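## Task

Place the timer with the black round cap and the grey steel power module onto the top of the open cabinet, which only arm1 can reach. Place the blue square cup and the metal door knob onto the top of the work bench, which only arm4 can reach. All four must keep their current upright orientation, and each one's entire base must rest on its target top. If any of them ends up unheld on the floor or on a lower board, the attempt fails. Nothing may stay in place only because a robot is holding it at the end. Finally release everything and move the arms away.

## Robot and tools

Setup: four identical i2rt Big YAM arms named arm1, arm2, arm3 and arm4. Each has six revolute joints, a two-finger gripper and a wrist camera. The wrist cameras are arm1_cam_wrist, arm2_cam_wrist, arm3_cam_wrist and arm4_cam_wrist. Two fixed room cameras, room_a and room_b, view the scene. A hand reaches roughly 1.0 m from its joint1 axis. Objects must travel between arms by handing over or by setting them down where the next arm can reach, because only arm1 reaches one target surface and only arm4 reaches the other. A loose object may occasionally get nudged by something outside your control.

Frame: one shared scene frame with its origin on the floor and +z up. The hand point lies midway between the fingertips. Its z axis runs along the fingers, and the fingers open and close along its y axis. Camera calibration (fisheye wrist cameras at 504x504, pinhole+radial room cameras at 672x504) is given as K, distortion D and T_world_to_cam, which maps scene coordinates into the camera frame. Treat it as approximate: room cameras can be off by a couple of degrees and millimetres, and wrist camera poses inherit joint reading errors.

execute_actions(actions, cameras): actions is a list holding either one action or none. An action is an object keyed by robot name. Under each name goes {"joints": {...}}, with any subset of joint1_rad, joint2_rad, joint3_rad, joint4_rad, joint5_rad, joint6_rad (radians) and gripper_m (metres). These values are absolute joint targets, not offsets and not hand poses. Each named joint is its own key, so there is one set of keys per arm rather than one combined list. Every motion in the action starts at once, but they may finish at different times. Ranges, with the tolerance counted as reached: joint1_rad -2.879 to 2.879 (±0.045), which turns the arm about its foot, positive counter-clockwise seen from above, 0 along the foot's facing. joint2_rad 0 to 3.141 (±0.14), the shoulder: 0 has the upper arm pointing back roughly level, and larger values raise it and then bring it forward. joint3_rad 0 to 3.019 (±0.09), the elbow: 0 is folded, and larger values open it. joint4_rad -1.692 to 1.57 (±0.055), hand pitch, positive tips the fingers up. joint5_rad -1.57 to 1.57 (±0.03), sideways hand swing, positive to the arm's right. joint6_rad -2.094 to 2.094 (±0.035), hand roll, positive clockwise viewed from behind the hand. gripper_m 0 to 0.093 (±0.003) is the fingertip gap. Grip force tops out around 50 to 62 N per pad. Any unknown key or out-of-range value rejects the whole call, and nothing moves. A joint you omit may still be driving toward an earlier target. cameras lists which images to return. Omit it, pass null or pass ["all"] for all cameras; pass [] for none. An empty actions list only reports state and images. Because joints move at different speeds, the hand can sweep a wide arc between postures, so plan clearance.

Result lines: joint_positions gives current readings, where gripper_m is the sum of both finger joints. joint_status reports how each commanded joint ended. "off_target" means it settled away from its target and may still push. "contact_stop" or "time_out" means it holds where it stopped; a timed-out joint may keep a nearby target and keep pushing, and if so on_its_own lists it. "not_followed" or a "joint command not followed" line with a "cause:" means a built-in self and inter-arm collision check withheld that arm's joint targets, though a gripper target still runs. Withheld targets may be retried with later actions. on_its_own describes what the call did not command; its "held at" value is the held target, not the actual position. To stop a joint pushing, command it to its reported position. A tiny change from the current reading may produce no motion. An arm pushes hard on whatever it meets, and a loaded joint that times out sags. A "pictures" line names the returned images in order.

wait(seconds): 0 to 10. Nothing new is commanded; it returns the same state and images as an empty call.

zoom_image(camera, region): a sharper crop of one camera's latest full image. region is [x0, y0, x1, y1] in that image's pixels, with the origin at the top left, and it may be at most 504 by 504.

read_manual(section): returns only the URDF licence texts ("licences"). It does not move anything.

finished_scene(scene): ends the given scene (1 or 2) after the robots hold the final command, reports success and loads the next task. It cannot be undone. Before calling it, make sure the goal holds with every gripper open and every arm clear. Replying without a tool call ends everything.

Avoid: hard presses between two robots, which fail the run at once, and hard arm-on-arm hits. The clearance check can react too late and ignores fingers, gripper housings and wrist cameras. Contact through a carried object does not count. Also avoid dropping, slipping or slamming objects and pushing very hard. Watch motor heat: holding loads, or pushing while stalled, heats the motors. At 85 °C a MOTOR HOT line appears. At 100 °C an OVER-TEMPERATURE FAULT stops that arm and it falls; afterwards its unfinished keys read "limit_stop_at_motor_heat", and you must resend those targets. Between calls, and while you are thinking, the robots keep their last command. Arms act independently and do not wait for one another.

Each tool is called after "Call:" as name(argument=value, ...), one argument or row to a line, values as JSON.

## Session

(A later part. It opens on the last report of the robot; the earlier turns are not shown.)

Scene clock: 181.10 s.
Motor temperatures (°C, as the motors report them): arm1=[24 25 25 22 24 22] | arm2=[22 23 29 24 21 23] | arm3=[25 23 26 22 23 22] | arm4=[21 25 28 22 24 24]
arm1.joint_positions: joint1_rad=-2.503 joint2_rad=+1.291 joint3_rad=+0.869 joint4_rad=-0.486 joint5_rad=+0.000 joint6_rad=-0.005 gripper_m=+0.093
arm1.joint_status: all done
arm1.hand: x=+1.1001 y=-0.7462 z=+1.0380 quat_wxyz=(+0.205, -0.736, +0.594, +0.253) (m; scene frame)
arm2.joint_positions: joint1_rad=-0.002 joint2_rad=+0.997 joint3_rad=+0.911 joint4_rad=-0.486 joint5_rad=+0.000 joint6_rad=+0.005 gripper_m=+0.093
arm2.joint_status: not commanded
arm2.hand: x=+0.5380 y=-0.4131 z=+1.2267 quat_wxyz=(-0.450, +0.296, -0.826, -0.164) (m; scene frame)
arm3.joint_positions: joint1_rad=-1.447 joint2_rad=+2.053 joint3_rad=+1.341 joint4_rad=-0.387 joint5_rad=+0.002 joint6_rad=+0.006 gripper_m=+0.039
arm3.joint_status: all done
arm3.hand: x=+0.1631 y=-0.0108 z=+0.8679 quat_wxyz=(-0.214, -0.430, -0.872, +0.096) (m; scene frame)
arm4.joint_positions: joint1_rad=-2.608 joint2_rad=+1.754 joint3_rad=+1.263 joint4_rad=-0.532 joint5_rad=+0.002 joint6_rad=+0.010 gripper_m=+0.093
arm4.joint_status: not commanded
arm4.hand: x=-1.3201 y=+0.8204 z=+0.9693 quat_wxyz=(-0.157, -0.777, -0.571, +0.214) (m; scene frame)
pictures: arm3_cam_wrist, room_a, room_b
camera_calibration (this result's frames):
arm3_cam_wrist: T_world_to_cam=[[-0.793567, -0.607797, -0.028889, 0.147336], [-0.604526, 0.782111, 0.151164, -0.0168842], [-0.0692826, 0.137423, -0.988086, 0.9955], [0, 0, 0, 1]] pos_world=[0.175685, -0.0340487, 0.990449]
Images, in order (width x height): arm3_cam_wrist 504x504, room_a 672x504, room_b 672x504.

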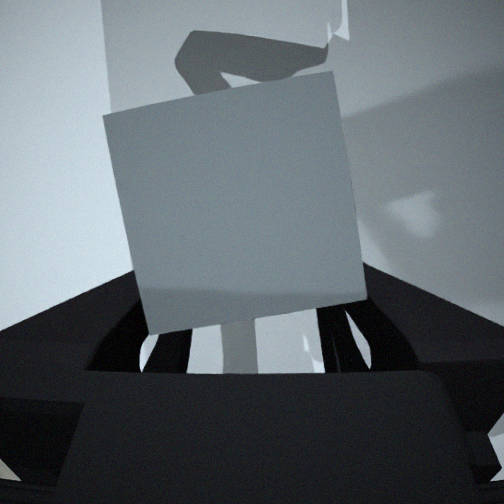

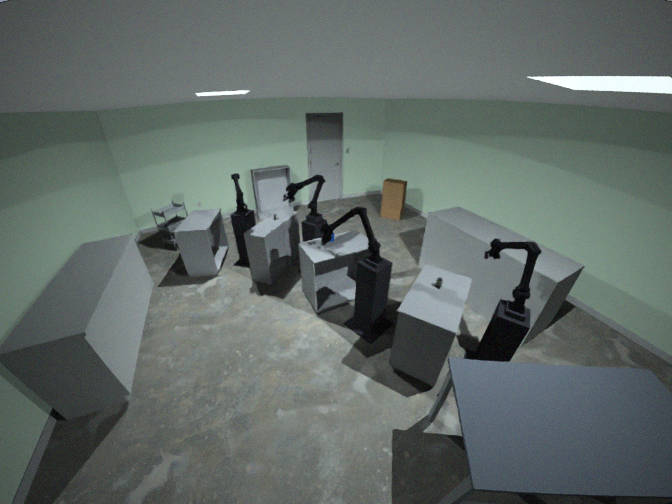

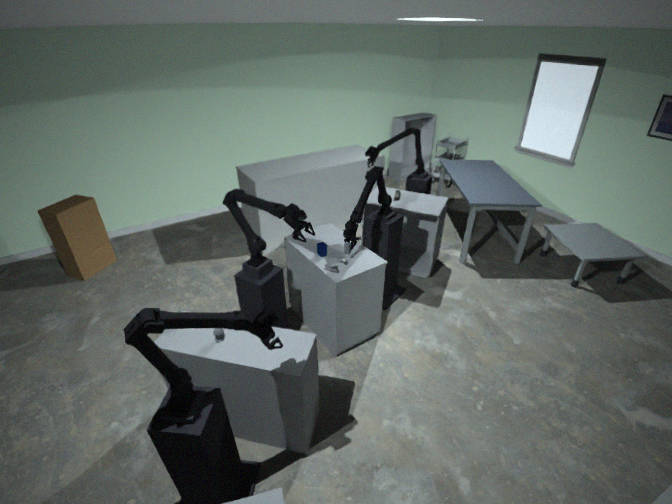

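Call:
execute_actions(
  actions=[
    {"arm3":{"joints":{"joint1_rad":-1.5,"joint2_rad":2.13,"joint4_rad":-0.30}},"arm2":{"joints":{"joint1_rad":-1.27,"joint2_rad":1.6,"joint3_rad":1.0,"joint4_rad":-0.4}}},
  ],
  cameras=["arm3_cam_wrist","arm2_cam_wrist"],
)

Scene clock: 186.60 s.
Motor temperatures (°C, as the motors report them): arm1=[24 25 26 22 24 22] | arm2=[22 23 29 24 21 23] | arm3=[25 24 27 22 23 22] | arm4=[21 25 28 22 24 24]
arm1.joint_positions: joint1_rad=-2.503 joint2_rad=+1.291 joint3_rad=+0.869 joint4_rad=-0.486 joint5_rad=+0.000 joint6_rad=-0.005 gripper_m=+0.093
arm1.joint_status: not commanded
arm1.hand: x=+1.1001 y=-0.7462 z=+1.0380 quat_wxyz=(+0.205, -0.736, +0.594, +0.253) (m; scene frame)
arm2.joint_positions: joint1_rad=-1.275 joint2_rad=+1.611 joint3_rad=+0.964 joint4_rad=-0.415 joint5_rad=+0.001 joint6_rad=+0.005 gripper_m=+0.093
arm2.joint_status: all done
arm2.hand: x=+0.6256 y=-0.9978 z=+0.9674 quat_wxyz=(-0.241, -0.279, -0.927, +0.072) (m; scene frame)
arm3.joint_positions: joint1_rad=-1.506 joint2_rad=+2.145 joint3_rad=+1.354 joint4_rad=-0.322 joint5_rad=+0.002 joint6_rad=+0.006 gripper_m=+0.039
arm3.joint_status: all done
arm3.hand: x=+0.1338 y=-0.0359 z=+0.8204 quat_wxyz=(-0.205, -0.456, -0.860, +0.098) (m; scene frame)
arm4.joint_positions: joint1_rad=-2.608 joint2_rad=+1.754 joint3_rad=+1.263 joint4_rad=-0.532 joint5_rad=+0.002 joint6_rad=+0.010 gripper_m=+0.093
arm4.joint_status: not commanded
arm4.hand: x=-1.3201 y=+0.8204 z=+0.9693 quat_wxyz=(-0.157, -0.777, -0.571, +0.214) (m; scene frame)
pictures: arm2_cam_wrist, arm3_cam_wrist
camera_calibration (this result's frames):
arm2_cam_wrist: T_world_to_cam=[[-0.552583, -0.833284, -0.0169989, -0.466333], [-0.828149, 0.546651, 0.123865, 0.946568], [-0.0939222, 0.0825233, -0.992153, 1.21953], [0, 0, 0, 1]] pos_world=[0.640752, -1.00667, 1.08478]
arm3_cam_wrist: T_world_to_cam=[[-0.828329, -0.559485, -0.0291252, 0.114068], [-0.555874, 0.81428, 0.167188, -0.026356], [-0.0698233, 0.154677, -0.985495, 0.948539], [0, 0, 0, 1]] pos_world=[0.146065, -0.0614364, 0.942509]
Images, in order (width x height): arm2_cam_wrist 504x504, arm3_cam_wrist 504x504.

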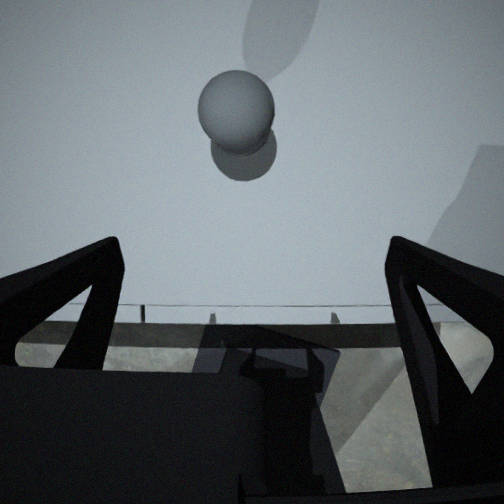

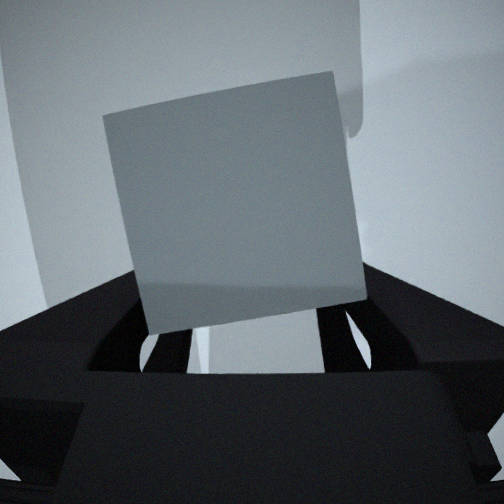

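Call:
execute_actions(
  actions=[
    {"arm3":{"joints":{"joint2_rad":2.19,"joint4_rad":-0.26}},"arm2":{"joints":{"joint1_rad":-1.25,"joint2_rad":1.938,"joint3_rad":1.137,"joint4_rad":-0.2}}},
  ],
  cameras=["arm3_cam_wrist","arm2_cam_wrist"],
)

Scene clock: 193.13 s.
Motor temperatures (°C, as the motors report them): arm1=[24 25 26 22 24 22] | arm2=[22 23 30 24 21 23] | arm3=[25 24 27 22 23 22] | arm4=[21 25 28 22 24 24]
arm1.joint_positions: joint1_rad=-2.503 joint2_rad=+1.291 joint3_rad=+0.869 joint4_rad=-0.486 joint5_rad=+0.000 joint6_rad=-0.005 gripper_m=+0.093
arm1.joint_status: not commanded
arm1.hand: x=+1.1001 y=-0.7462 z=+1.0380 quat_wxyz=(+0.205, -0.736, +0.594, +0.253) (m; scene frame)
arm2.joint_positions: joint1_rad=-1.253 joint2_rad=+1.951 joint3_rad=+1.116 joint4_rad=-0.219 joint5_rad=+0.001 joint6_rad=+0.005 gripper_m=+0.093
arm2.joint_status: all done
arm2.hand: x=+0.6945 y=-1.0271 z=+0.8664 quat_wxyz=(-0.245, -0.269, -0.929, +0.070) (m; scene frame)
arm3.joint_positions: joint1_rad=-1.506 joint2_rad=+2.164 joint3_rad=+1.359 joint4_rad=-0.276 joint5_rad=+0.002 joint6_rad=+0.004 gripper_m=+0.039
arm3.joint_status: all done
arm3.hand: x=+0.1388 y=-0.0432 z=+0.8159 quat_wxyz=(-0.219, -0.454, -0.857, +0.106) (m; scene frame)
arm4.joint_positions: joint1_rad=-2.608 joint2_rad=+1.754 joint3_rad=+1.263 joint4_rad=-0.532 joint5_rad=+0.002 joint6_rad=+0.010 gripper_m=+0.093
arm4.joint_status: not commanded
arm4.hand: x=-1.3201 y=+0.8204 z=+0.9693 quat_wxyz=(-0.157, -0.777, -0.571, +0.214) (m; scene frame)
pictures: arm2_cam_wrist, arm3_cam_wrist
camera_calibration (this result's frames):
arm2_cam_wrist: T_world_to_cam=[[-0.53389, -0.845382, -0.0170708, -0.479686], [-0.840894, 0.528723, 0.115537, 1.02978], [-0.0886475, 0.076039, -0.993156, 1.11877], [0, 0, 0, 1]] pos_world=[0.709015, -1.03506, 0.983946]
arm3_cam_wrist: T_world_to_cam=[[-0.827634, -0.560539, -0.0286084, 0.113478], [-0.558882, 0.81835, 0.133991, 0.0108613], [-0.0516956, 0.126885, -0.990569, 0.945963], [0, 0, 0, 1]] pos_world=[0.148891, -0.0653074, 0.938833]
Images, in order (width x height): arm2_cam_wrist 504x504, arm3_cam_wrist 504x504.

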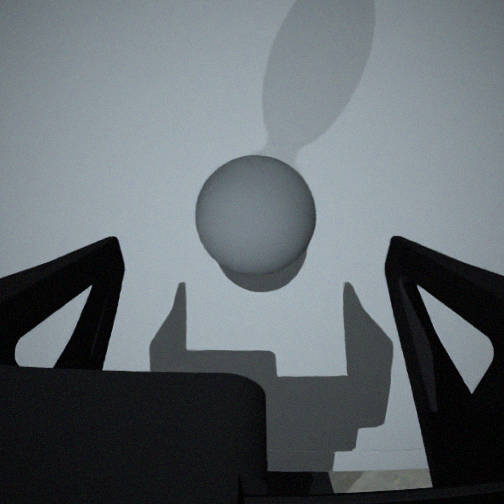

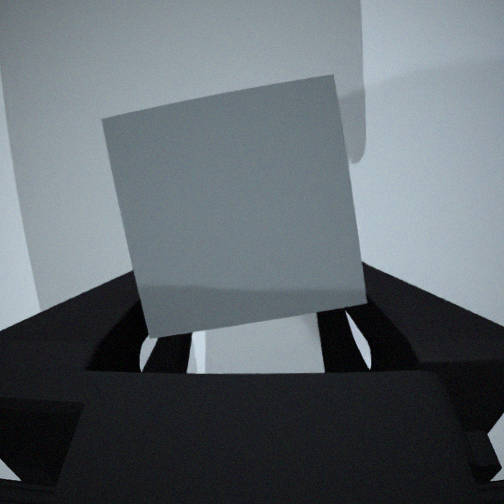

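Call:
execute_actions(
  actions=[
    {"arm3":{"joints":{"joint2_rad":2.164,"gripper_m":0.093}},"arm2":{"joints":{"joint2_rad":2.109,"joint3_rad":1.153,"joint4_rad":-0.045}}},
  ],
  cameras=["arm3_cam_wrist","arm2_cam_wrist"],
)

Scene clock: 196.27 s.
Motor temperatures (°C, as the motors report them): arm1=[24 25 27 22 24 22] | arm2=[22 23 29 24 21 23] | arm3=[25 24 27 22 23 22] | arm4=[21 25 28 22 24 24]
arm1.joint_positions: joint1_rad=-2.503 joint2_rad=+1.291 joint3_rad=+0.869 joint4_rad=-0.486 joint5_rad=+0.000 joint6_rad=-0.005 gripper_m=+0.093
arm1.joint_status: not commanded
arm1.hand: x=+1.1001 y=-0.7462 z=+1.0380 quat_wxyz=(+0.205, -0.736, +0.594, +0.253) (m; scene frame)
arm2.joint_positions: joint1_rad=-1.253 joint2_rad=+2.124 joint3_rad=+1.122 joint4_rad=-0.069 joint5_rad=+0.001 joint6_rad=+0.005 gripper_m=+0.093
arm2.joint_status: all done
arm2.hand: x=+0.6932 y=-1.0263 z=+0.7855 quat_wxyz=(-0.237, -0.269, -0.931, +0.068) (m; scene frame)
arm3.joint_positions: joint1_rad=-1.506 joint2_rad=+2.164 joint3_rad=+1.359 joint4_rad=-0.276 joint5_rad=+0.002 joint6_rad=+0.004 gripper_m=+0.093
arm3.joint_status: all done
arm3.hand: x=+0.1388 y=-0.0432 z=+0.8159 quat_wxyz=(-0.219, -0.454, -0.857, +0.106) (m; scene frame)
arm4.joint_positions: joint1_rad=-2.608 joint2_rad=+1.754 joint3_rad=+1.263 joint4_rad=-0.532 joint5_rad=+0.002 joint6_rad=+0.010 gripper_m=+0.093
arm4.joint_status: not commanded
arm4.hand: x=-1.3201 y=+0.8204 z=+0.9693 quat_wxyz=(-0.157, -0.777, -0.571, +0.214) (m; scene frame)
pictures: arm2_cam_wrist, arm3_cam_wrist
camera_calibration (this result's frames):
arm2_cam_wrist: T_world_to_cam=[[-0.534141, -0.845225, -0.0169815, -0.480825], [-0.839086, 0.527598, 0.132571, 1.02188], [-0.103093, 0.0850604, -0.991028, 1.05585], [0, 0, 0, 1]] pos_world=[0.709468, -1.03536, 0.902744]
arm3_cam_wrist: T_world_to_cam=[[-0.827634, -0.560539, -0.0286084, 0.113478], [-0.558882, 0.81835, 0.133991, 0.0108613], [-0.0516956, 0.126885, -0.990569, 0.945963], [0, 0, 0, 1]] pos_world=[0.148891, -0.0653074, 0.938833]
Images, in order (width x height): arm2_cam_wrist 504x504, arm3_cam_wrist 504x504.

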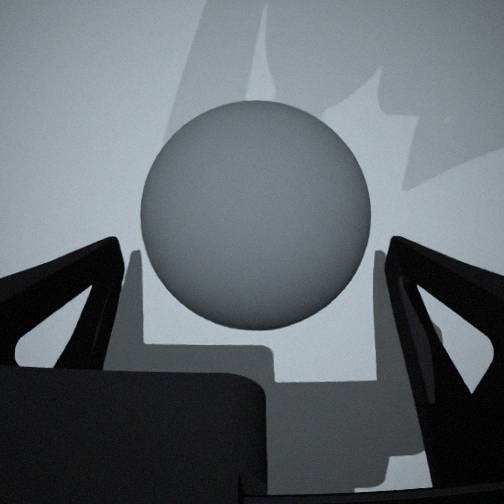

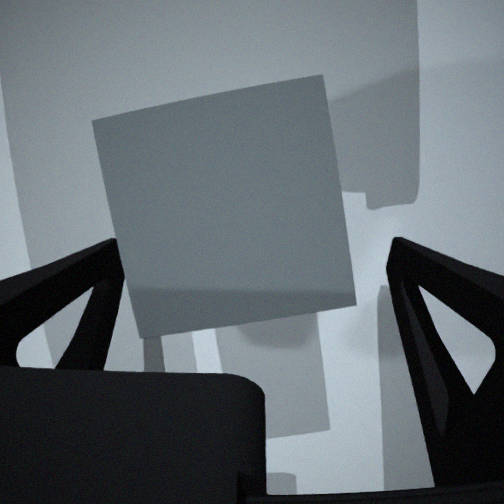

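Call:
execute_actions(
  actions=[
    {"arm3":{"joints":{"joint2_rad":1.9,"joint3_rad":1.4,"joint4_rad":-0.5}},"arm2":{"joints":{"joint2_rad":2.06,"joint3_rad":1.17,"joint4_rad":-0.07}}},
  ],
  cameras=["arm2_cam_wrist"],
)

Call:
execute_actions(
  actions=[
    {"arm3":{"joints":{"joint1_rad":-1.69,"joint2_rad":2.187,"joint3_rad":1.811,"joint4_rad":-0.624}}},
  ],
  cameras=["arm3_cam_wrist","arm2_cam_wrist"],
)

Scene clock: 202.00 s.
Motor temperatures (°C, as the motors report them): arm1=[24 25 27 22 24 22] | arm2=[22 23 29 24 21 23] | arm3=[25 24 27 22 23 22] | arm4=[21 25 28 22 24 24]
arm1.joint_positions: joint1_rad=-2.503 joint2_rad=+1.291 joint3_rad=+0.869 joint4_rad=-0.486 joint5_rad=+0.000 joint6_rad=-0.005 gripper_m=+0.093
arm1.joint_status: not commanded
arm1.hand: x=+1.1001 y=-0.7462 z=+1.0380 quat_wxyz=(+0.205, -0.736, +0.594, +0.253) (m; scene frame)
arm2.joint_positions: joint1_rad=-1.253 joint2_rad=+2.063 joint3_rad=+1.131 joint4_rad=-0.069 joint5_rad=+0.001 joint6_rad=+0.005 gripper_m=+0.093
arm2.joint_status: all done
arm2.hand: x=+0.7095 y=-1.0364 z=+0.8246 quat_wxyz=(-0.270, -0.267, -0.922, +0.077) (m; scene frame)
arm3.joint_positions: joint1_rad=-1.506 joint2_rad=+1.889 joint3_rad=+1.374 joint4_rad=-0.488 joint5_rad=+0.002 joint6_rad=+0.004 gripper_m=+0.093
arm3.joint_status: all done
arm3.hand: x=+0.1362 y=-0.0439 z=+0.9751 quat_wxyz=(-0.252, -0.450, -0.848, +0.124) (m; scene frame)
arm4.joint_positions: joint1_rad=-2.608 joint2_rad=+1.754 joint3_rad=+1.263 joint4_rad=-0.532 joint5_rad=+0.002 joint6_rad=+0.010 gripper_m=+0.093
arm4.joint_status: not commanded
arm4.hand: x=-1.3201 y=+0.8204 z=+0.9693 quat_wxyz=(-0.157, -0.777, -0.571, +0.214) (m; scene frame)
pictures: arm2_cam_wrist
camera_calibration (this result's frames):
arm2_cam_wrist: T_world_to_cam=[[-0.533108, -0.84587, -0.0173145, -0.481179], [-0.844909, 0.531219, 0.0627299, 1.10114], [-0.0438636, 0.048071, -0.99788, 1.02235], [0, 0, 0, 1]] pos_world=[0.718691, -1.04111, 0.942775]
Images, in order (width x height): arm2_cam_wrist 504x504.

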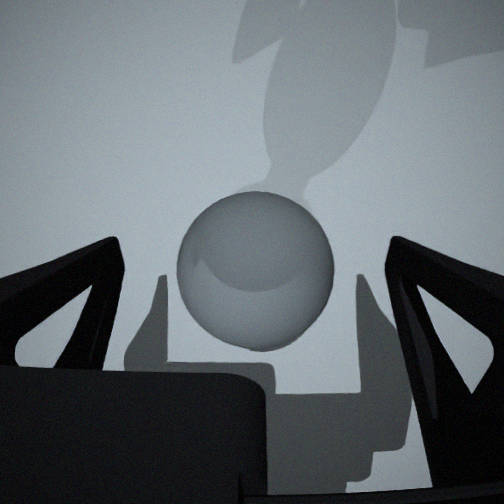

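Scene clock: 203.33 s.
Motor temperatures (°C, as the motors report them): arm1=[24 25 27 22 24 22] | arm2=[22 23 29 24 21 23] | arm3=[25 24 28 22 23 22] | arm4=[21 25 28 22 24 24]
arm1.joint_positions: joint1_rad=-2.503 joint2_rad=+1.291 joint3_rad=+0.869 joint4_rad=-0.486 joint5_rad=+0.000 joint6_rad=-0.005 gripper_m=+0.093
arm1.joint_status: not commanded
arm1.hand: x=+1.1001 y=-0.7462 z=+1.0380 quat_wxyz=(+0.205, -0.736, +0.594, +0.253) (m; scene frame)
arm2.joint_positions: joint1_rad=-1.253 joint2_rad=+2.063 joint3_rad=+1.131 joint4_rad=-0.069 joint5_rad=+0.001 joint6_rad=+0.005 gripper_m=+0.093
arm2.joint_status: not commanded
arm2.hand: x=+0.7095 y=-1.0364 z=+0.8246 quat_wxyz=(-0.270, -0.267, -0.922, +0.077) (m; scene frame)
arm3.joint_positions: joint1_rad=-1.686 joint2_rad=+2.201 joint3_rad=+1.765 joint4_rad=-0.613 joint5_rad=+0.000 joint6_rad=+0.004 gripper_m=+0.093
arm3.joint_status: all done
arm3.hand: x=+0.0732 y=-0.1928 z=+0.9213 quat_wxyz=(-0.221, -0.527, -0.810, +0.132) (m; scene frame)
arm4.joint_positions: joint1_rad=-2.608 joint2_rad=+1.754 joint3_rad=+1.263 joint4_rad=-0.532 joint5_rad=+0.002 joint6_rad=+0.010 gripper_m=+0.093
arm4.joint_status: not commanded
arm4.hand: x=-1.3201 y=+0.8204 z=+0.9693 quat_wxyz=(-0.157, -0.777, -0.571, +0.214) (m; scene frame)
pictures: arm2_cam_wrist, arm3_cam_wrist
camera_calibration (this result's frames):
arm2_cam_wrist: T_world_to_cam=[[-0.533108, -0.84587, -0.0173145, -0.481179], [-0.844909, 0.531219, 0.0627299, 1.10114], [-0.0438636, 0.048071, -0.99788, 1.02235], [0, 0, 0, 1]] pos_world=[0.718691, -1.04111, 0.942775]
arm3_cam_wrist: T_world_to_cam=[[-0.914074, -0.404407, -0.0304002, 0.0163738], [-0.405269, 0.908091, 0.105486, 0.114857], [-0.015053, 0.108742, -0.993956, 1.06289], [0, 0, 0, 1]] pos_world=[0.0775144, -0.213259, 1.04484]
Images, in order (width x height): arm2_cam_wrist 504x504, arm3_cam_wrist 504x504.

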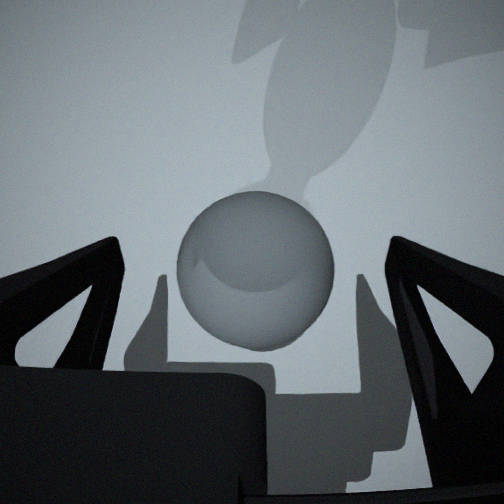

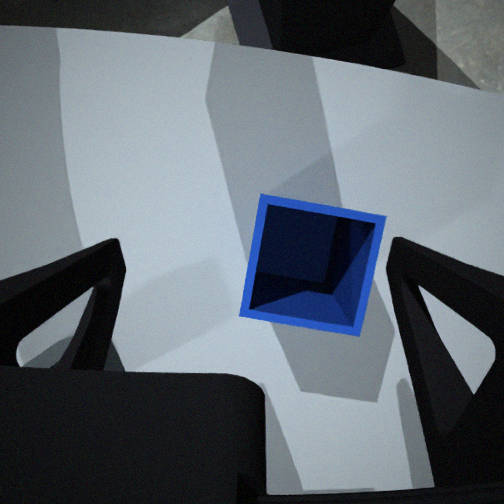

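Call:
execute_actions(
  actions=[
    {"arm3":{"joints":{"joint1_rad":-1.73,"joint6_rad":0.2}},"arm2":{"joints":{"joint2_rad":2.09,"joint3_rad":1.16}}},
  ],
  cameras=[],
)

Call:
execute_actions(
  actions=[
    {"arm3":{"joints":{"joint2_rad":2.287,"joint3_rad":1.69,"joint4_rad":-0.40}},"arm2":{"joints":{"gripper_m":0}}},
  ],
  cameras=["arm3_cam_wrist","arm2_cam_wrist"],
)

Scene clock: 208.73 s.
Motor temperatures (°C, as the motors report them): arm1=[24 25 27 22 24 22] | arm2=[22 23 29 24 21 23] | arm3=[25 25 28 22 23 22] | arm4=[21 25 28 22 24 24]
arm1.joint_positions: joint1_rad=-2.503 joint2_rad=+1.291 joint3_rad=+0.869 joint4_rad=-0.486 joint5_rad=+0.000 joint6_rad=-0.005 gripper_m=+0.093
arm1.joint_status: not commanded
arm1.hand: x=+1.1001 y=-0.7462 z=+1.0380 quat_wxyz=(+0.205, -0.736, +0.594, +0.253) (m; scene frame)
arm2.joint_positions: joint1_rad=-1.253 joint2_rad=+2.080 joint3_rad=+1.131 joint4_rad=-0.069 joint5_rad=+0.001 joint6_rad=+0.005 gripper_m=+0.093
arm2.joint_status: all done
arm2.hand: x=+0.7064 y=-1.0345 z=+0.8145 quat_wxyz=(-0.262, -0.267, -0.924, +0.075) (m; scene frame)
arm3.joint_positions: joint1_rad=-1.734 joint2_rad=+2.201 joint3_rad=+1.765 joint4_rad=-0.613 joint5_rad=+0.000 joint6_rad=+0.191 gripper_m=+0.093
arm3.joint_status: all done
arm3.hand: x=+0.0394 y=-0.2071 z=+0.9207 quat_wxyz=(-0.229, -0.619, -0.742, +0.117) (m; scene frame)
arm4.joint_positions: joint1_rad=-2.608 joint2_rad=+1.754 joint3_rad=+1.263 joint4_rad=-0.532 joint5_rad=+0.002 joint6_rad=+0.010 gripper_m=+0.093
arm4.joint_status: not commanded
arm4.hand: x=-1.3201 y=+0.8204 z=+0.9693 quat_wxyz=(-0.157, -0.777, -0.571, +0.214) (m; scene frame)
pictures: none
No camera images: the call's "cameras" was empty. Leave "cameras" out to get every camera's image.

Scene clock: 209.80 s.
Motor temperatures (°C, as the motors report them): arm1=[24 25 27 22 24 22] | arm2=[22 23 29 24 21 23] | arm3=[25 25 28 22 23 22] | arm4=[21 25 28 22 24 24]
arm1.joint_positions: joint1_rad=-2.503 joint2_rad=+1.291 joint3_rad=+0.869 joint4_rad=-0.486 joint5_rad=+0.000 joint6_rad=-0.005 gripper_m=+0.093
arm1.joint_status: not commanded
arm1.hand: x=+1.1001 y=-0.7462 z=+1.0380 quat_wxyz=(+0.205, -0.736, +0.594, +0.253) (m; scene frame)
arm2.joint_positions: joint1_rad=-1.253 joint2_rad=+2.080 joint3_rad=+1.131 joint4_rad=-0.069 joint5_rad=+0.001 joint6_rad=+0.005 gripper_m=+0.054
arm2.joint_status: gripper_m off_target (ended at +0.054, target +0.000)
arm2.hand: x=+0.7063 y=-1.0346 z=+0.8145 quat_wxyz=(-0.262, -0.268, -0.924, +0.075) (m; scene frame)
arm3.joint_positions: joint1_rad=-1.734 joint2_rad=+2.299 joint3_rad=+1.686 joint4_rad=-0.420 joint5_rad=+0.000 joint6_rad=+0.192 gripper_m=+0.093
arm3.joint_status: all done
arm3.hand: x=+0.0384 y=-0.2007 z=+0.8351 quat_wxyz=(-0.235, -0.618, -0.741, +0.120) (m; scene frame)
arm4.joint_positions: joint1_rad=-2.608 joint2_rad=+1.754 joint3_rad=+1.263 joint4_rad=-0.532 joint5_rad=+0.002 joint6_rad=+0.010 gripper_m=+0.093
arm4.joint_status: not commanded
arm4.hand: x=-1.3201 y=+0.8204 z=+0.9693 quat_wxyz=(-0.157, -0.777, -0.571, +0.214) (m; scene frame)
pictures: arm2_cam_wrist, arm3_cam_wrist
camera_calibration (this result's frames):
arm2_cam_wrist: T_world_to_cam=[[-0.533529, -0.845613, -0.0169179, -0.481195], [-0.843776, 0.53078, 0.079471, 1.08323], [-0.058222, 0.0566749, -0.996694, 1.03019], [0, 0, 0, 1]] pos_world=[0.717251, -1.04025, 0.932562]
arm3_cam_wrist: T_world_to_cam=[[-0.971034, -0.203801, -0.124735, 0.0999828], [-0.216838, 0.970893, 0.101721, 0.12549], [0.100373, 0.125822, -0.986962, 0.970746], [0, 0, 0, 1]] pos_world=[0.0268606, -0.223602, 0.957796]
Images, in order (width x height): arm2_cam_wrist 504x504, arm3_cam_wrist 504x504.

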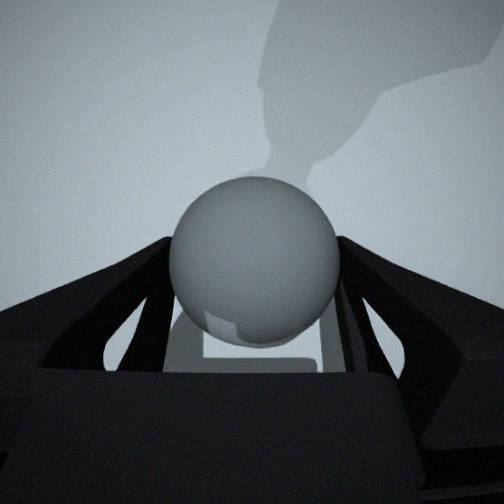

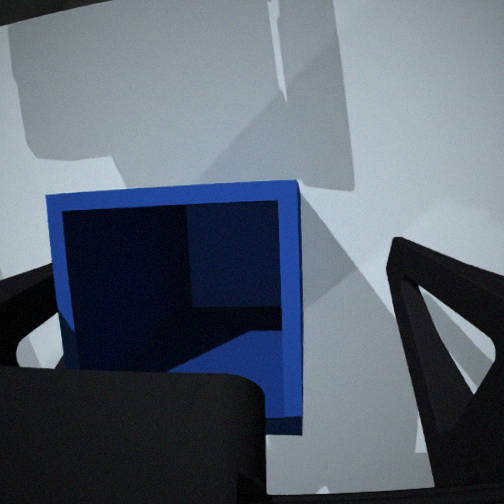

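Call:
execute_actions(
  actions=[
    {"arm3":{"joints":{"joint2_rad":2.2,"joint4_rad":-0.5}},"arm2":{"joints":{"joint2_rad":1.5,"joint3_rad":0.92,"joint4_rad":-0.5}}},
  ],
  cameras=[],
)

Call:
execute_actions(
  actions=[
    {"arm3":{"joints":{"joint1_rad":-1.70,"joint6_rad":0.3}},"arm2":{"joints":{"joint1_rad":0.2}}},
  ],
  cameras=[],
)

Call:
execute_actions(
  actions=[
    {"arm3":{"joints":{"joint2_rad":2.30,"joint3_rad":1.67,"joint4_rad":-0.38}}},
  ],
  cameras=["arm3_cam_wrist"],
)

Scene clock: 215.83 s.
Motor temperatures (°C, as the motors report them): arm1=[24 25 28 22 24 22] | arm2=[22 23 29 24 21 23] | arm3=[25 25 28 22 23 22] | arm4=[21 25 28 22 24 24]
arm1.joint_positions: joint1_rad=-2.503 joint2_rad=+1.291 joint3_rad=+0.869 joint4_rad=-0.486 joint5_rad=+0.000 joint6_rad=-0.005 gripper_m=+0.093
arm1.joint_status: not commanded
arm1.hand: x=+1.1001 y=-0.7462 z=+1.0380 quat_wxyz=(+0.205, -0.736, +0.594, +0.253) (m; scene frame)
arm2.joint_positions: joint1_rad=-1.253 joint2_rad=+1.503 joint3_rad=+0.908 joint4_rad=-0.488 joint5_rad=+0.001 joint6_rad=+0.005 gripper_m=+0.054
arm2.joint_status: all done
arm2.hand: x=+0.6031 y=-0.9700 z=+0.9879 quat_wxyz=(-0.231, -0.270, -0.932, +0.066) (m; scene frame)
arm3.joint_positions: joint1_rad=-1.734 joint2_rad=+2.203 joint3_rad=+1.686 joint4_rad=-0.488 joint5_rad=+0.000 joint6_rad=+0.192 gripper_m=+0.093
arm3.joint_status: all done
arm3.hand: x=+0.0381 y=-0.2026 z=+0.8980 quat_wxyz=(-0.247, -0.615, -0.738, +0.127) (m; scene frame)
arm4.joint_positions: joint1_rad=-2.608 joint2_rad=+1.754 joint3_rad=+1.263 joint4_rad=-0.532 joint5_rad=+0.002 joint6_rad=+0.010 gripper_m=+0.093
arm4.joint_status: not commanded
arm4.hand: x=-1.3201 y=+0.8204 z=+0.9693 quat_wxyz=(-0.157, -0.777, -0.571, +0.214) (m; scene frame)
pictures: none
No camera images: the call's "cameras" was empty. Leave "cameras" out to get every camera's image.

Scene clock: 217.60 s.
Motor temperatures (°C, as the motors report them): arm1=[24 25 28 22 24 22] | arm2=[22 23 29 24 21 23] | arm3=[25 25 28 22 23 22] | arm4=[21 25 28 22 24 24]
arm1.joint_positions: joint1_rad=-2.503 joint2_rad=+1.291 joint3_rad=+0.869 joint4_rad=-0.486 joint5_rad=+0.000 joint6_rad=-0.005 gripper_m=+0.093
arm1.joint_status: not commanded
arm1.hand: x=+1.1001 y=-0.7462 z=+1.0380 quat_wxyz=(+0.205, -0.736, +0.594, +0.253) (m; scene frame)
arm2.joint_positions: joint1_rad=+0.207 joint2_rad=+1.504 joint3_rad=+0.908 joint4_rad=-0.488 joint5_rad=-0.002 joint6_rad=+0.005 gripper_m=+0.054
arm2.joint_status: all done
arm2.hand: x=+0.4905 y=-0.3184 z=+0.9882 quat_wxyz=(-0.216, +0.421, -0.875, -0.107) (m; scene frame)
arm3.joint_positions: joint1_rad=-1.699 joint2_rad=+2.203 joint3_rad=+1.686 joint4_rad=-0.488 joint5_rad=+0.000 joint6_rad=+0.292 gripper_m=+0.093
arm3.joint_status: all done
arm3.hand: x=+0.0625 y=-0.1924 z=+0.8984 quat_wxyz=(-0.256, -0.639, -0.717, +0.110) (m; scene frame)
arm4.joint_positions: joint1_rad=-2.608 joint2_rad=+1.754 joint3_rad=+1.263 joint4_rad=-0.532 joint5_rad=+0.002 joint6_rad=+0.010 gripper_m=+0.093
arm4.joint_status: not commanded
arm4.hand: x=-1.3201 y=+0.8204 z=+0.9693 quat_wxyz=(-0.157, -0.777, -0.571, +0.214) (m; scene frame)
pictures: none
No camera images: the call's "cameras" was empty. Leave "cameras" out to get every camera's image.

Scene clock: 218.73 s.
Motor temperatures (°C, as the motors report them): arm1=[24 25 28 22 24 22] | arm2=[22 23 29 24 21 23] | arm3=[25 25 27 22 23 22] | arm4=[21 25 28 22 24 24]
arm1.joint_positions: joint1_rad=-2.503 joint2_rad=+1.291 joint3_rad=+0.869 joint4_rad=-0.486 joint5_rad=+0.000 joint6_rad=-0.005 gripper_m=+0.093
arm1.joint_status: not commanded
arm1.hand: x=+1.1001 y=-0.7462 z=+1.0380 quat_wxyz=(+0.205, -0.736, +0.594, +0.253) (m; scene frame)
arm2.joint_positions: joint1_rad=+0.207 joint2_rad=+1.504 joint3_rad=+0.908 joint4_rad=-0.488 joint5_rad=-0.002 joint6_rad=+0.005 gripper_m=+0.054
arm2.joint_status: not commanded
arm2.hand: x=+0.4905 y=-0.3184 z=+0.9882 quat_wxyz=(-0.216, +0.421, -0.875, -0.107) (m; scene frame)
arm3.joint_positions: joint1_rad=-1.699 joint2_rad=+2.307 joint3_rad=+1.667 joint4_rad=-0.399 joint5_rad=+0.000 joint6_rad=+0.292 gripper_m=+0.093
arm3.joint_status: all done
arm3.hand: x=+0.0610 y=-0.1859 z=+0.8249 quat_wxyz=(-0.241, -0.642, -0.721, +0.103) (m; scene frame)
arm4.joint_positions: joint1_rad=-2.608 joint2_rad=+1.754 joint3_rad=+1.263 joint4_rad=-0.532 joint5_rad=+0.002 joint6_rad=+0.010 gripper_m=+0.093
arm4.joint_status: not commanded
arm4.hand: x=-1.3201 y=+0.8204 z=+0.9693 quat_wxyz=(-0.157, -0.777, -0.571, +0.214) (m; scene frame)
pictures: arm3_cam_wrist
camera_calibration (this result's frames):
arm3_cam_wrist: T_world_to_cam=[[-0.973474, -0.14989, -0.17286, 0.173536], [-0.17139, 0.978237, 0.11695, 0.103076], [0.151568, 0.143474, -0.977979, 0.949256], [0, 0, 0, 1]] pos_world=[0.0427224, -0.211015, 0.946294]
Images, in order (width x height): arm3_cam_wrist 504x504.

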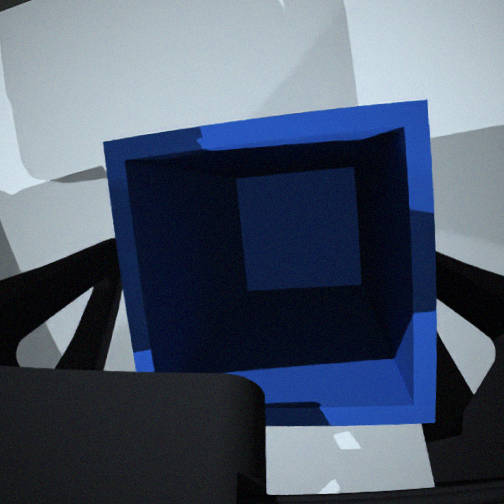

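Close, lift, carry to T34 (other spot than the timer).

Call:
execute_actions(
  actions=[
    {"arm3":{"joints":{"gripper_m":0}}},
  ],
  cameras=[],
)

Call:
execute_actions(
  actions=[
    {"arm3":{"joints":{"joint2_rad":1.6,"joint3_rad":1.1,"joint4_rad":-0.5}}},
  ],
  cameras=[],
)

Call:
execute_actions(
  actions=[
    {"arm3":{"joints":{"joint1_rad":1.65,"joint6_rad":0}},"arm2":{"joints":{"joint1_rad":1.106,"joint2_rad":1.80,"joint3_rad":0.95,"joint4_rad":-0.15}}},
  ],
  cameras=["arm3_cam_wrist","arm2_cam_wrist","room_a"],
)

Scene clock: 222.70 s.
Motor temperatures (°C, as the motors report them): arm1=[24 25 28 22 24 22] | arm2=[22 23 29 24 21 23] | arm3=[25 25 27 22 23 22] | arm4=[21 25 28 22 24 24]
arm1.joint_positions: joint1_rad=-2.503 joint2_rad=+1.291 joint3_rad=+0.869 joint4_rad=-0.486 joint5_rad=+0.000 joint6_rad=-0.005 gripper_m=+0.093
arm1.joint_status: not commanded
arm1.hand: x=+1.1001 y=-0.7462 z=+1.0380 quat_wxyz=(+0.205, -0.736, +0.594, +0.253) (m; scene frame)
arm2.joint_positions: joint1_rad=+0.207 joint2_rad=+1.504 joint3_rad=+0.908 joint4_rad=-0.488 joint5_rad=-0.002 joint6_rad=+0.005 gripper_m=+0.054
arm2.joint_status: not commanded
arm2.hand: x=+0.4905 y=-0.3184 z=+0.9882 quat_wxyz=(-0.216, +0.421, -0.875, -0.107) (m; scene frame)
arm3.joint_positions: joint1_rad=-1.699 joint2_rad=+2.307 joint3_rad=+1.667 joint4_rad=-0.398 joint5_rad=+0.000 joint6_rad=+0.293 gripper_m=+0.053
arm3.joint_status: gripper_m off_target (ended at +0.053, target +0.000)
arm3.hand: x=+0.0610 y=-0.1860 z=+0.8250 quat_wxyz=(-0.241, -0.642, -0.720, +0.103) (m; scene frame)
arm4.joint_positions: joint1_rad=-2.608 joint2_rad=+1.754 joint3_rad=+1.263 joint4_rad=-0.532 joint5_rad=+0.002 joint6_rad=+0.010 gripper_m=+0.093
arm4.joint_status: not commanded
arm4.hand: x=-1.3201 y=+0.8204 z=+0.9693 quat_wxyz=(-0.157, -0.777, -0.571, +0.214) (m; scene frame)
pictures: none
No camera images: the call's "cameras" was empty. Leave "cameras" out to get every camera's image.

Scene clock: 224.17 s.
Motor temperatures (°C, as the motors report them): arm1=[24 25 28 22 24 22] | arm2=[22 23 30 24 21 23] | arm3=[25 25 27 22 23 22] | arm4=[21 25 28 22 24 24]
arm1.joint_positions: joint1_rad=-2.503 joint2_rad=+1.291 joint3_rad=+0.869 joint4_rad=-0.486 joint5_rad=+0.000 joint6_rad=-0.005 gripper_m=+0.093
arm1.joint_status: not commanded
arm1.hand: x=+1.1001 y=-0.7462 z=+1.0380 quat_wxyz=(+0.205, -0.736, +0.594, +0.253) (m; scene frame)
arm2.joint_positions: joint1_rad=+0.207 joint2_rad=+1.504 joint3_rad=+0.908 joint4_rad=-0.488 joint5_rad=-0.002 joint6_rad=+0.005 gripper_m=+0.054
arm2.joint_status: not commanded
arm2.hand: x=+0.4905 y=-0.3184 z=+0.9882 quat_wxyz=(-0.216, +0.421, -0.875, -0.107) (m; scene frame)
arm3.joint_positions: joint1_rad=-1.699 joint2_rad=+1.593 joint3_rad=+1.102 joint4_rad=-0.494 joint5_rad=+0.000 joint6_rad=+0.293 gripper_m=+0.053
arm3.joint_status: all done
arm3.hand: x=-0.0165 y=-0.0166 z=+1.0223 quat_wxyz=(-0.265, -0.637, -0.715, +0.114) (m; scene frame)
arm4.joint_positions: joint1_rad=-2.608 joint2_rad=+1.754 joint3_rad=+1.263 joint4_rad=-0.532 joint5_rad=+0.002 joint6_rad=+0.010 gripper_m=+0.093
arm4.joint_status: not commanded
arm4.hand: x=-1.3201 y=+0.8204 z=+0.9693 quat_wxyz=(-0.157, -0.777, -0.571, +0.214) (m; scene frame)
pictures: none
No camera images: the call's "cameras" was empty. Leave "cameras" out to get every camera's image.

Scene clock: 226.90 s.
Motor temperatures (°C, as the motors report them): arm1=[24 25 28 22 24 22] | arm2=[22 23 30 24 21 23] | arm3=[25 25 27 22 23 22] | arm4=[21 25 28 22 24 24]
arm1.joint_positions: joint1_rad=-2.503 joint2_rad=+1.291 joint3_rad=+0.869 joint4_rad=-0.486 joint5_rad=+0.000 joint6_rad=-0.005 gripper_m=+0.093
arm1.joint_status: not commanded
arm1.hand: x=+1.1001 y=-0.7462 z=+1.0380 quat_wxyz=(+0.205, -0.736, +0.594, +0.253) (m; scene frame)
arm2.joint_positions: joint1_rad=+1.113 joint2_rad=+1.821 joint3_rad=+0.910 joint4_rad=-0.174 joint5_rad=-0.003 joint6_rad=+0.005 gripper_m=+0.054
arm2.joint_status: all done
arm2.hand: x=+0.0586 y=-0.1918 z=+0.8684 quat_wxyz=(-0.147, +0.761, -0.602, -0.190) (m; scene frame)
arm3.joint_positions: joint1_rad=+1.658 joint2_rad=+1.599 joint3_rad=+1.102 joint4_rad=-0.494 joint5_rad=-0.001 joint6_rad=+0.006 gripper_m=+0.053
arm3.joint_status: all done
arm3.hand: x=-0.5797 y=+0.9693 z=+1.0195 quat_wxyz=(-0.136, +0.854, -0.436, -0.251) (m; scene frame)
arm4.joint_positions: joint1_rad=-2.608 joint2_rad=+1.754 joint3_rad=+1.263 joint4_rad=-0.532 joint5_rad=+0.002 joint6_rad=+0.010 gripper_m=+0.093
arm4.joint_status: not commanded
arm4.hand: x=-1.3201 y=+0.8204 z=+0.9693 quat_wxyz=(-0.157, -0.777, -0.571, +0.214) (m; scene frame)
pictures: arm2_cam_wrist, arm3_cam_wrist, room_a
camera_calibration (this result's frames):
arm2_cam_wrist: T_world_to_cam=[[0.972829, 0.230586, -0.020847, 0.00832968], [0.231132, -0.961966, 0.145599, -0.321627], [0.0135191, -0.146462, -0.989124, 0.948635], [0, 0, 0, 1]] pos_world=[0.0534102, -0.172377, 0.98532]
arm3_cam_wrist: T_world_to_cam=[[0.814439, 0.580248, 0.000118742, -0.090984], [0.57961, -0.813553, 0.0467228, 1.08426], [0.0272075, -0.0379841, -0.998908, 1.1961], [0, 0, 0, 1]] pos_world=[-0.586892, 0.980332, 1.14415]
Images, in order (width x height): arm2_cam_wrist 504x504, arm3_cam_wrist 504x504, room_a 672x504.

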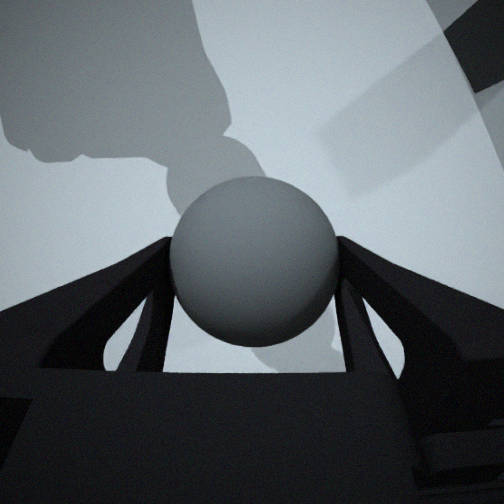

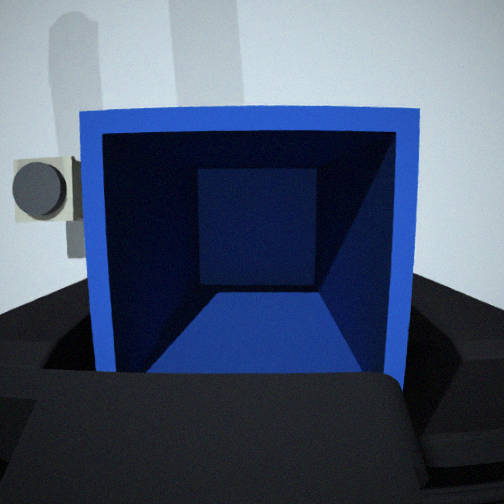

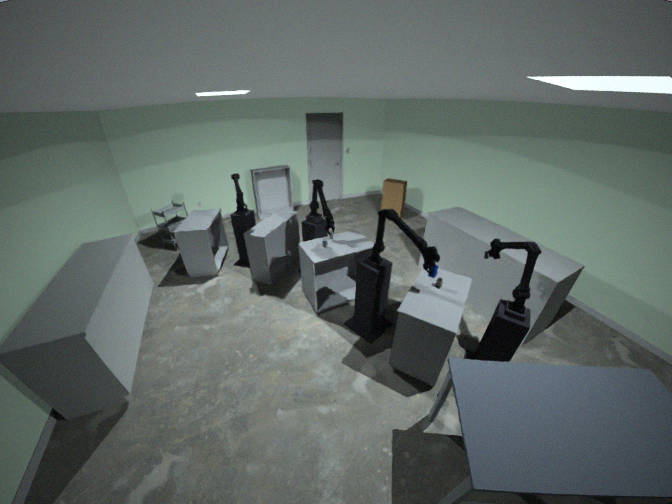

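Call:
execute_actions(
  actions=[
    {"arm3":{"joints":{"joint1_rad":1.62,"joint2_rad":2.05,"joint3_rad":1.471,"joint4_rad":-0.42}},"arm2":{"joints":{"joint2_rad":1.91,"joint3_rad":0.92,"joint4_rad":-0.08}}},
  ],
  cameras=["arm3_cam_wrist","arm2_cam_wrist","room_a"],
)

Scene clock: 231.30 s.
Motor temperatures (°C, as the motors report them): arm1=[24 25 28 22 24 22] | arm2=[22 23 30 24 21 23] | arm3=[25 25 27 22 23 22] | arm4=[21 25 28 22 24 24]
arm1.joint_positions: joint1_rad=-2.503 joint2_rad=+1.291 joint3_rad=+0.869 joint4_rad=-0.486 joint5_rad=+0.000 joint6_rad=-0.005 gripper_m=+0.093
arm1.joint_status: not commanded
arm1.hand: x=+1.1001 y=-0.7462 z=+1.0380 quat_wxyz=(+0.205, -0.736, +0.594, +0.253) (m; scene frame)
arm2.joint_positions: joint1_rad=+1.113 joint2_rad=+1.908 joint3_rad=+0.910 joint4_rad=-0.100 joint5_rad=-0.002 joint6_rad=+0.004 gripper_m=+0.054
arm2.joint_status: all done
arm2.hand: x=+0.0586 y=-0.1918 z=+0.8326 quat_wxyz=(-0.143, +0.763, -0.603, -0.185) (m; scene frame)
arm3.joint_positions: joint1_rad=+1.621 joint2_rad=+2.066 joint3_rad=+1.417 joint4_rad=-0.435 joint5_rad=-0.001 joint6_rad=+0.006 gripper_m=+0.053
arm3.joint_status: all done
arm3.hand: x=-0.6220 y=+1.0738 z=+0.8839 quat_wxyz=(-0.119, +0.856, -0.458, -0.209) (m; scene frame)
arm4.joint_positions: joint1_rad=-2.608 joint2_rad=+1.754 joint3_rad=+1.263 joint4_rad=-0.532 joint5_rad=+0.002 joint6_rad=+0.010 gripper_m=+0.093
arm4.joint_status: not commanded
arm4.hand: x=-1.3201 y=+0.8204 z=+0.9693 quat_wxyz=(-0.157, -0.777, -0.571, +0.214) (m; scene frame)
pictures: arm2_cam_wrist, arm3_cam_wrist, room_a
camera_calibration (this result's frames):
arm2_cam_wrist: T_world_to_cam=[[0.972782, 0.230847, -0.0201077, 0.00699349], [0.231089, -0.960073, 0.157662, -0.326057], [0.017091, -0.158018, -0.987288, 0.909317], [0, 0, 0, 1]] pos_world=[0.0530041, -0.170965, 0.949306]
arm3_cam_wrist: T_world_to_cam=[[0.835946, 0.548811, 0.00101969, -0.0708391], [0.543384, -0.827938, 0.138753, 1.1116], [0.0769933, -0.115436, -0.990327, 1.17234], [0, 0, 0, 1]] pos_world=[-0.63507, 1.09454, 1.00684]
Images, in order (width x height): arm2_cam_wrist 504x504, arm3_cam_wrist 504x504, room_a 672x504.

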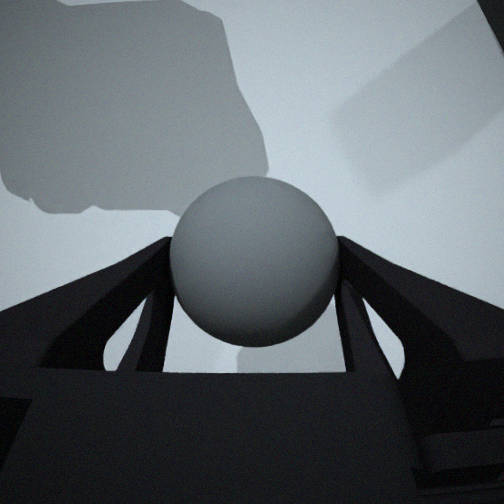

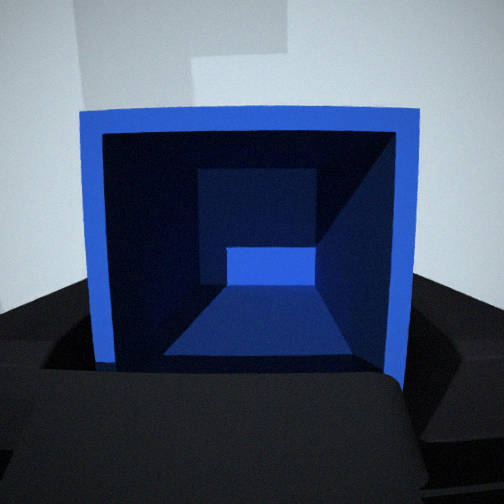

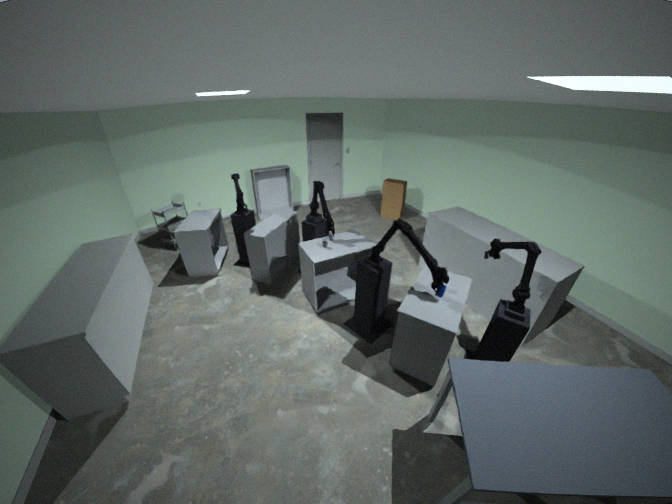

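Lower both.

Call:
execute_actions(
  actions=[
    {"arm3":{"joints":{"joint2_rad":2.11,"joint4_rad":-0.39}},"arm2":{"joints":{"joint2_rad":1.95,"joint4_rad":-0.06}}},
  ],
  cameras=["arm3_cam_wrist","arm2_cam_wrist"],
)

Scene clock: 233.90 s.
Motor temperatures (°C, as the motors report them): arm1=[24 25 28 22 24 22] | arm2=[22 23 29 24 21 23] | arm3=[25 25 28 22 23 22] | arm4=[21 25 28 22 24 24]
arm1.joint_positions: joint1_rad=-2.503 joint2_rad=+1.291 joint3_rad=+0.869 joint4_rad=-0.486 joint5_rad=+0.000 joint6_rad=-0.005 gripper_m=+0.093
arm1.joint_status: not commanded
arm1.hand: x=+1.1001 y=-0.7462 z=+1.0380 quat_wxyz=(+0.205, -0.736, +0.594, +0.253) (m; scene frame)
arm2.joint_positions: joint1_rad=+1.113 joint2_rad=+1.916 joint3_rad=+0.910 joint4_rad=-0.078 joint5_rad=-0.002 joint6_rad=+0.004 gripper_m=+0.054
arm2.joint_status: all done
arm2.hand: x=+0.0579 y=-0.1887 z=+0.8313 quat_wxyz=(-0.148, +0.761, -0.602, -0.191) (m; scene frame)
arm3.joint_positions: joint1_rad=+1.621 joint2_rad=+2.107 joint3_rad=+1.423 joint4_rad=-0.410 joint5_rad=-0.001 joint6_rad=+0.006 gripper_m=+0.053
arm3.joint_status: all done
arm3.hand: x=-0.6224 y=+1.0751 z=+0.8616 quat_wxyz=(-0.117, +0.857, -0.458, -0.204) (m; scene frame)
arm4.joint_positions: joint1_rad=-2.608 joint2_rad=+1.754 joint3_rad=+1.263 joint4_rad=-0.532 joint5_rad=+0.002 joint6_rad=+0.010 gripper_m=+0.093
arm4.joint_status: not commanded
arm4.hand: x=-1.3201 y=+0.8204 z=+0.9693 quat_wxyz=(-0.157, -0.777, -0.571, +0.214) (m; scene frame)
pictures: arm2_cam_wrist, arm3_cam_wrist
camera_calibration (this result's frames):
arm2_cam_wrist: T_world_to_cam=[[0.972767, 0.230936, -0.0198237, 0.00669772], [0.231355, -0.962197, 0.143709, -0.311543], [0.0141133, -0.144382, -0.989421, 0.913081], [0, 0, 0, 1]] pos_world=[0.0526751, -0.16948, 0.948326]
arm3_cam_wrist: T_world_to_cam=[[0.836039, 0.548669, 0.00113292, -0.0710571], [0.542345, -0.826712, 0.149698, 1.10461], [0.0830712, -0.124539, -0.988731, 1.16258], [0, 0, 0, 1]] pos_world=[-0.636252, 1.09697, 0.984199]
Images, in order (width x height): arm2_cam_wrist 504x504, arm3_cam_wrist 504x504.

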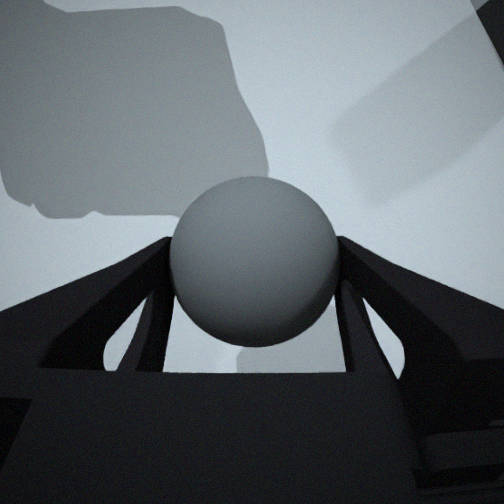

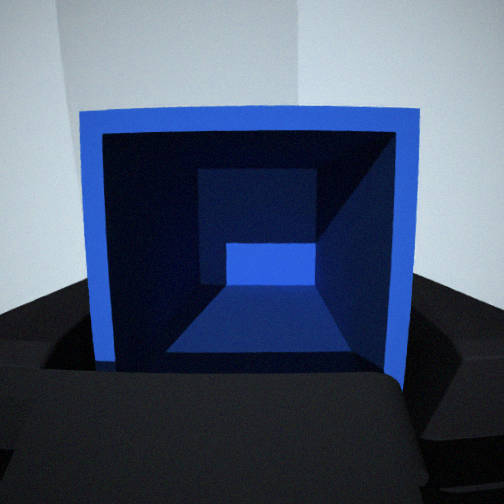

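Call:
execute_actions(
  actions=[
    {"arm3":{"joints":{"joint2_rad":2.15,"joint4_rad":-0.37}},"arm2":{"joints":{"joint2_rad":1.916,"gripper_m":0.093}}},
  ],
  cameras=["arm2_cam_wrist"],
)

Scene clock: 236.47 s.
Motor temperatures (°C, as the motors report them): arm1=[24 25 28 22 24 22] | arm2=[22 23 29 24 21 23] | arm3=[25 25 28 22 23 22] | arm4=[21 25 28 22 24 24]
arm1.joint_positions: joint1_rad=-2.503 joint2_rad=+1.291 joint3_rad=+0.869 joint4_rad=-0.486 joint5_rad=+0.000 joint6_rad=-0.005 gripper_m=+0.093
arm1.joint_status: not commanded
arm1.hand: x=+1.1001 y=-0.7462 z=+1.0380 quat_wxyz=(+0.205, -0.736, +0.594, +0.253) (m; scene frame)
arm2.joint_positions: joint1_rad=+1.113 joint2_rad=+1.915 joint3_rad=+0.910 joint4_rad=-0.078 joint5_rad=-0.002 joint6_rad=+0.004 gripper_m=+0.093
arm2.joint_status: all done
arm2.hand: x=+0.0579 y=-0.1886 z=+0.8315 quat_wxyz=(-0.148, +0.761, -0.602, -0.191) (m; scene frame)
arm3.joint_positions: joint1_rad=+1.621 joint2_rad=+2.148 joint3_rad=+1.423 joint4_rad=-0.391 joint5_rad=-0.001 joint6_rad=+0.006 gripper_m=+0.053
arm3.joint_status: all done
arm3.hand: x=-0.6204 y=+1.0728 z=+0.8373 quat_wxyz=(-0.112, +0.859, -0.459, -0.196) (m; scene frame)
arm4.joint_positions: joint1_rad=-2.608 joint2_rad=+1.754 joint3_rad=+1.263 joint4_rad=-0.532 joint5_rad=+0.002 joint6_rad=+0.010 gripper_m=+0.093
arm4.joint_status: not commanded
arm4.hand: x=-1.3201 y=+0.8204 z=+0.9693 quat_wxyz=(-0.157, -0.777, -0.571, +0.214) (m; scene frame)
pictures: arm2_cam_wrist
camera_calibration (this result's frames):
arm2_cam_wrist: T_world_to_cam=[[0.972765, 0.230943, -0.0198252, 0.0067043], [0.231368, -0.96225, 0.143332, -0.31119], [0.0140247, -0.144015, -0.989476, 0.913405], [0, 0, 0, 1]] pos_world=[0.0526673, -0.169447, 0.948529]
Images, in order (width x height): arm2_cam_wrist 504x504.

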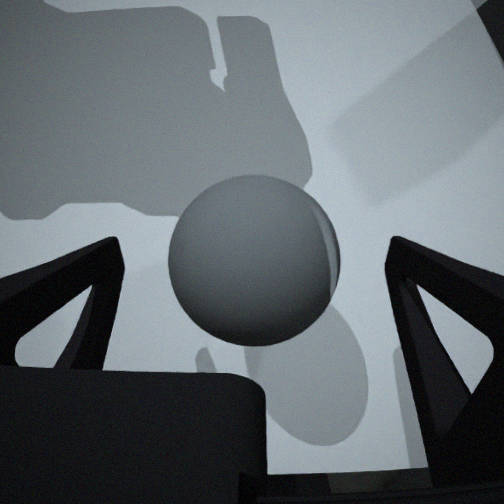

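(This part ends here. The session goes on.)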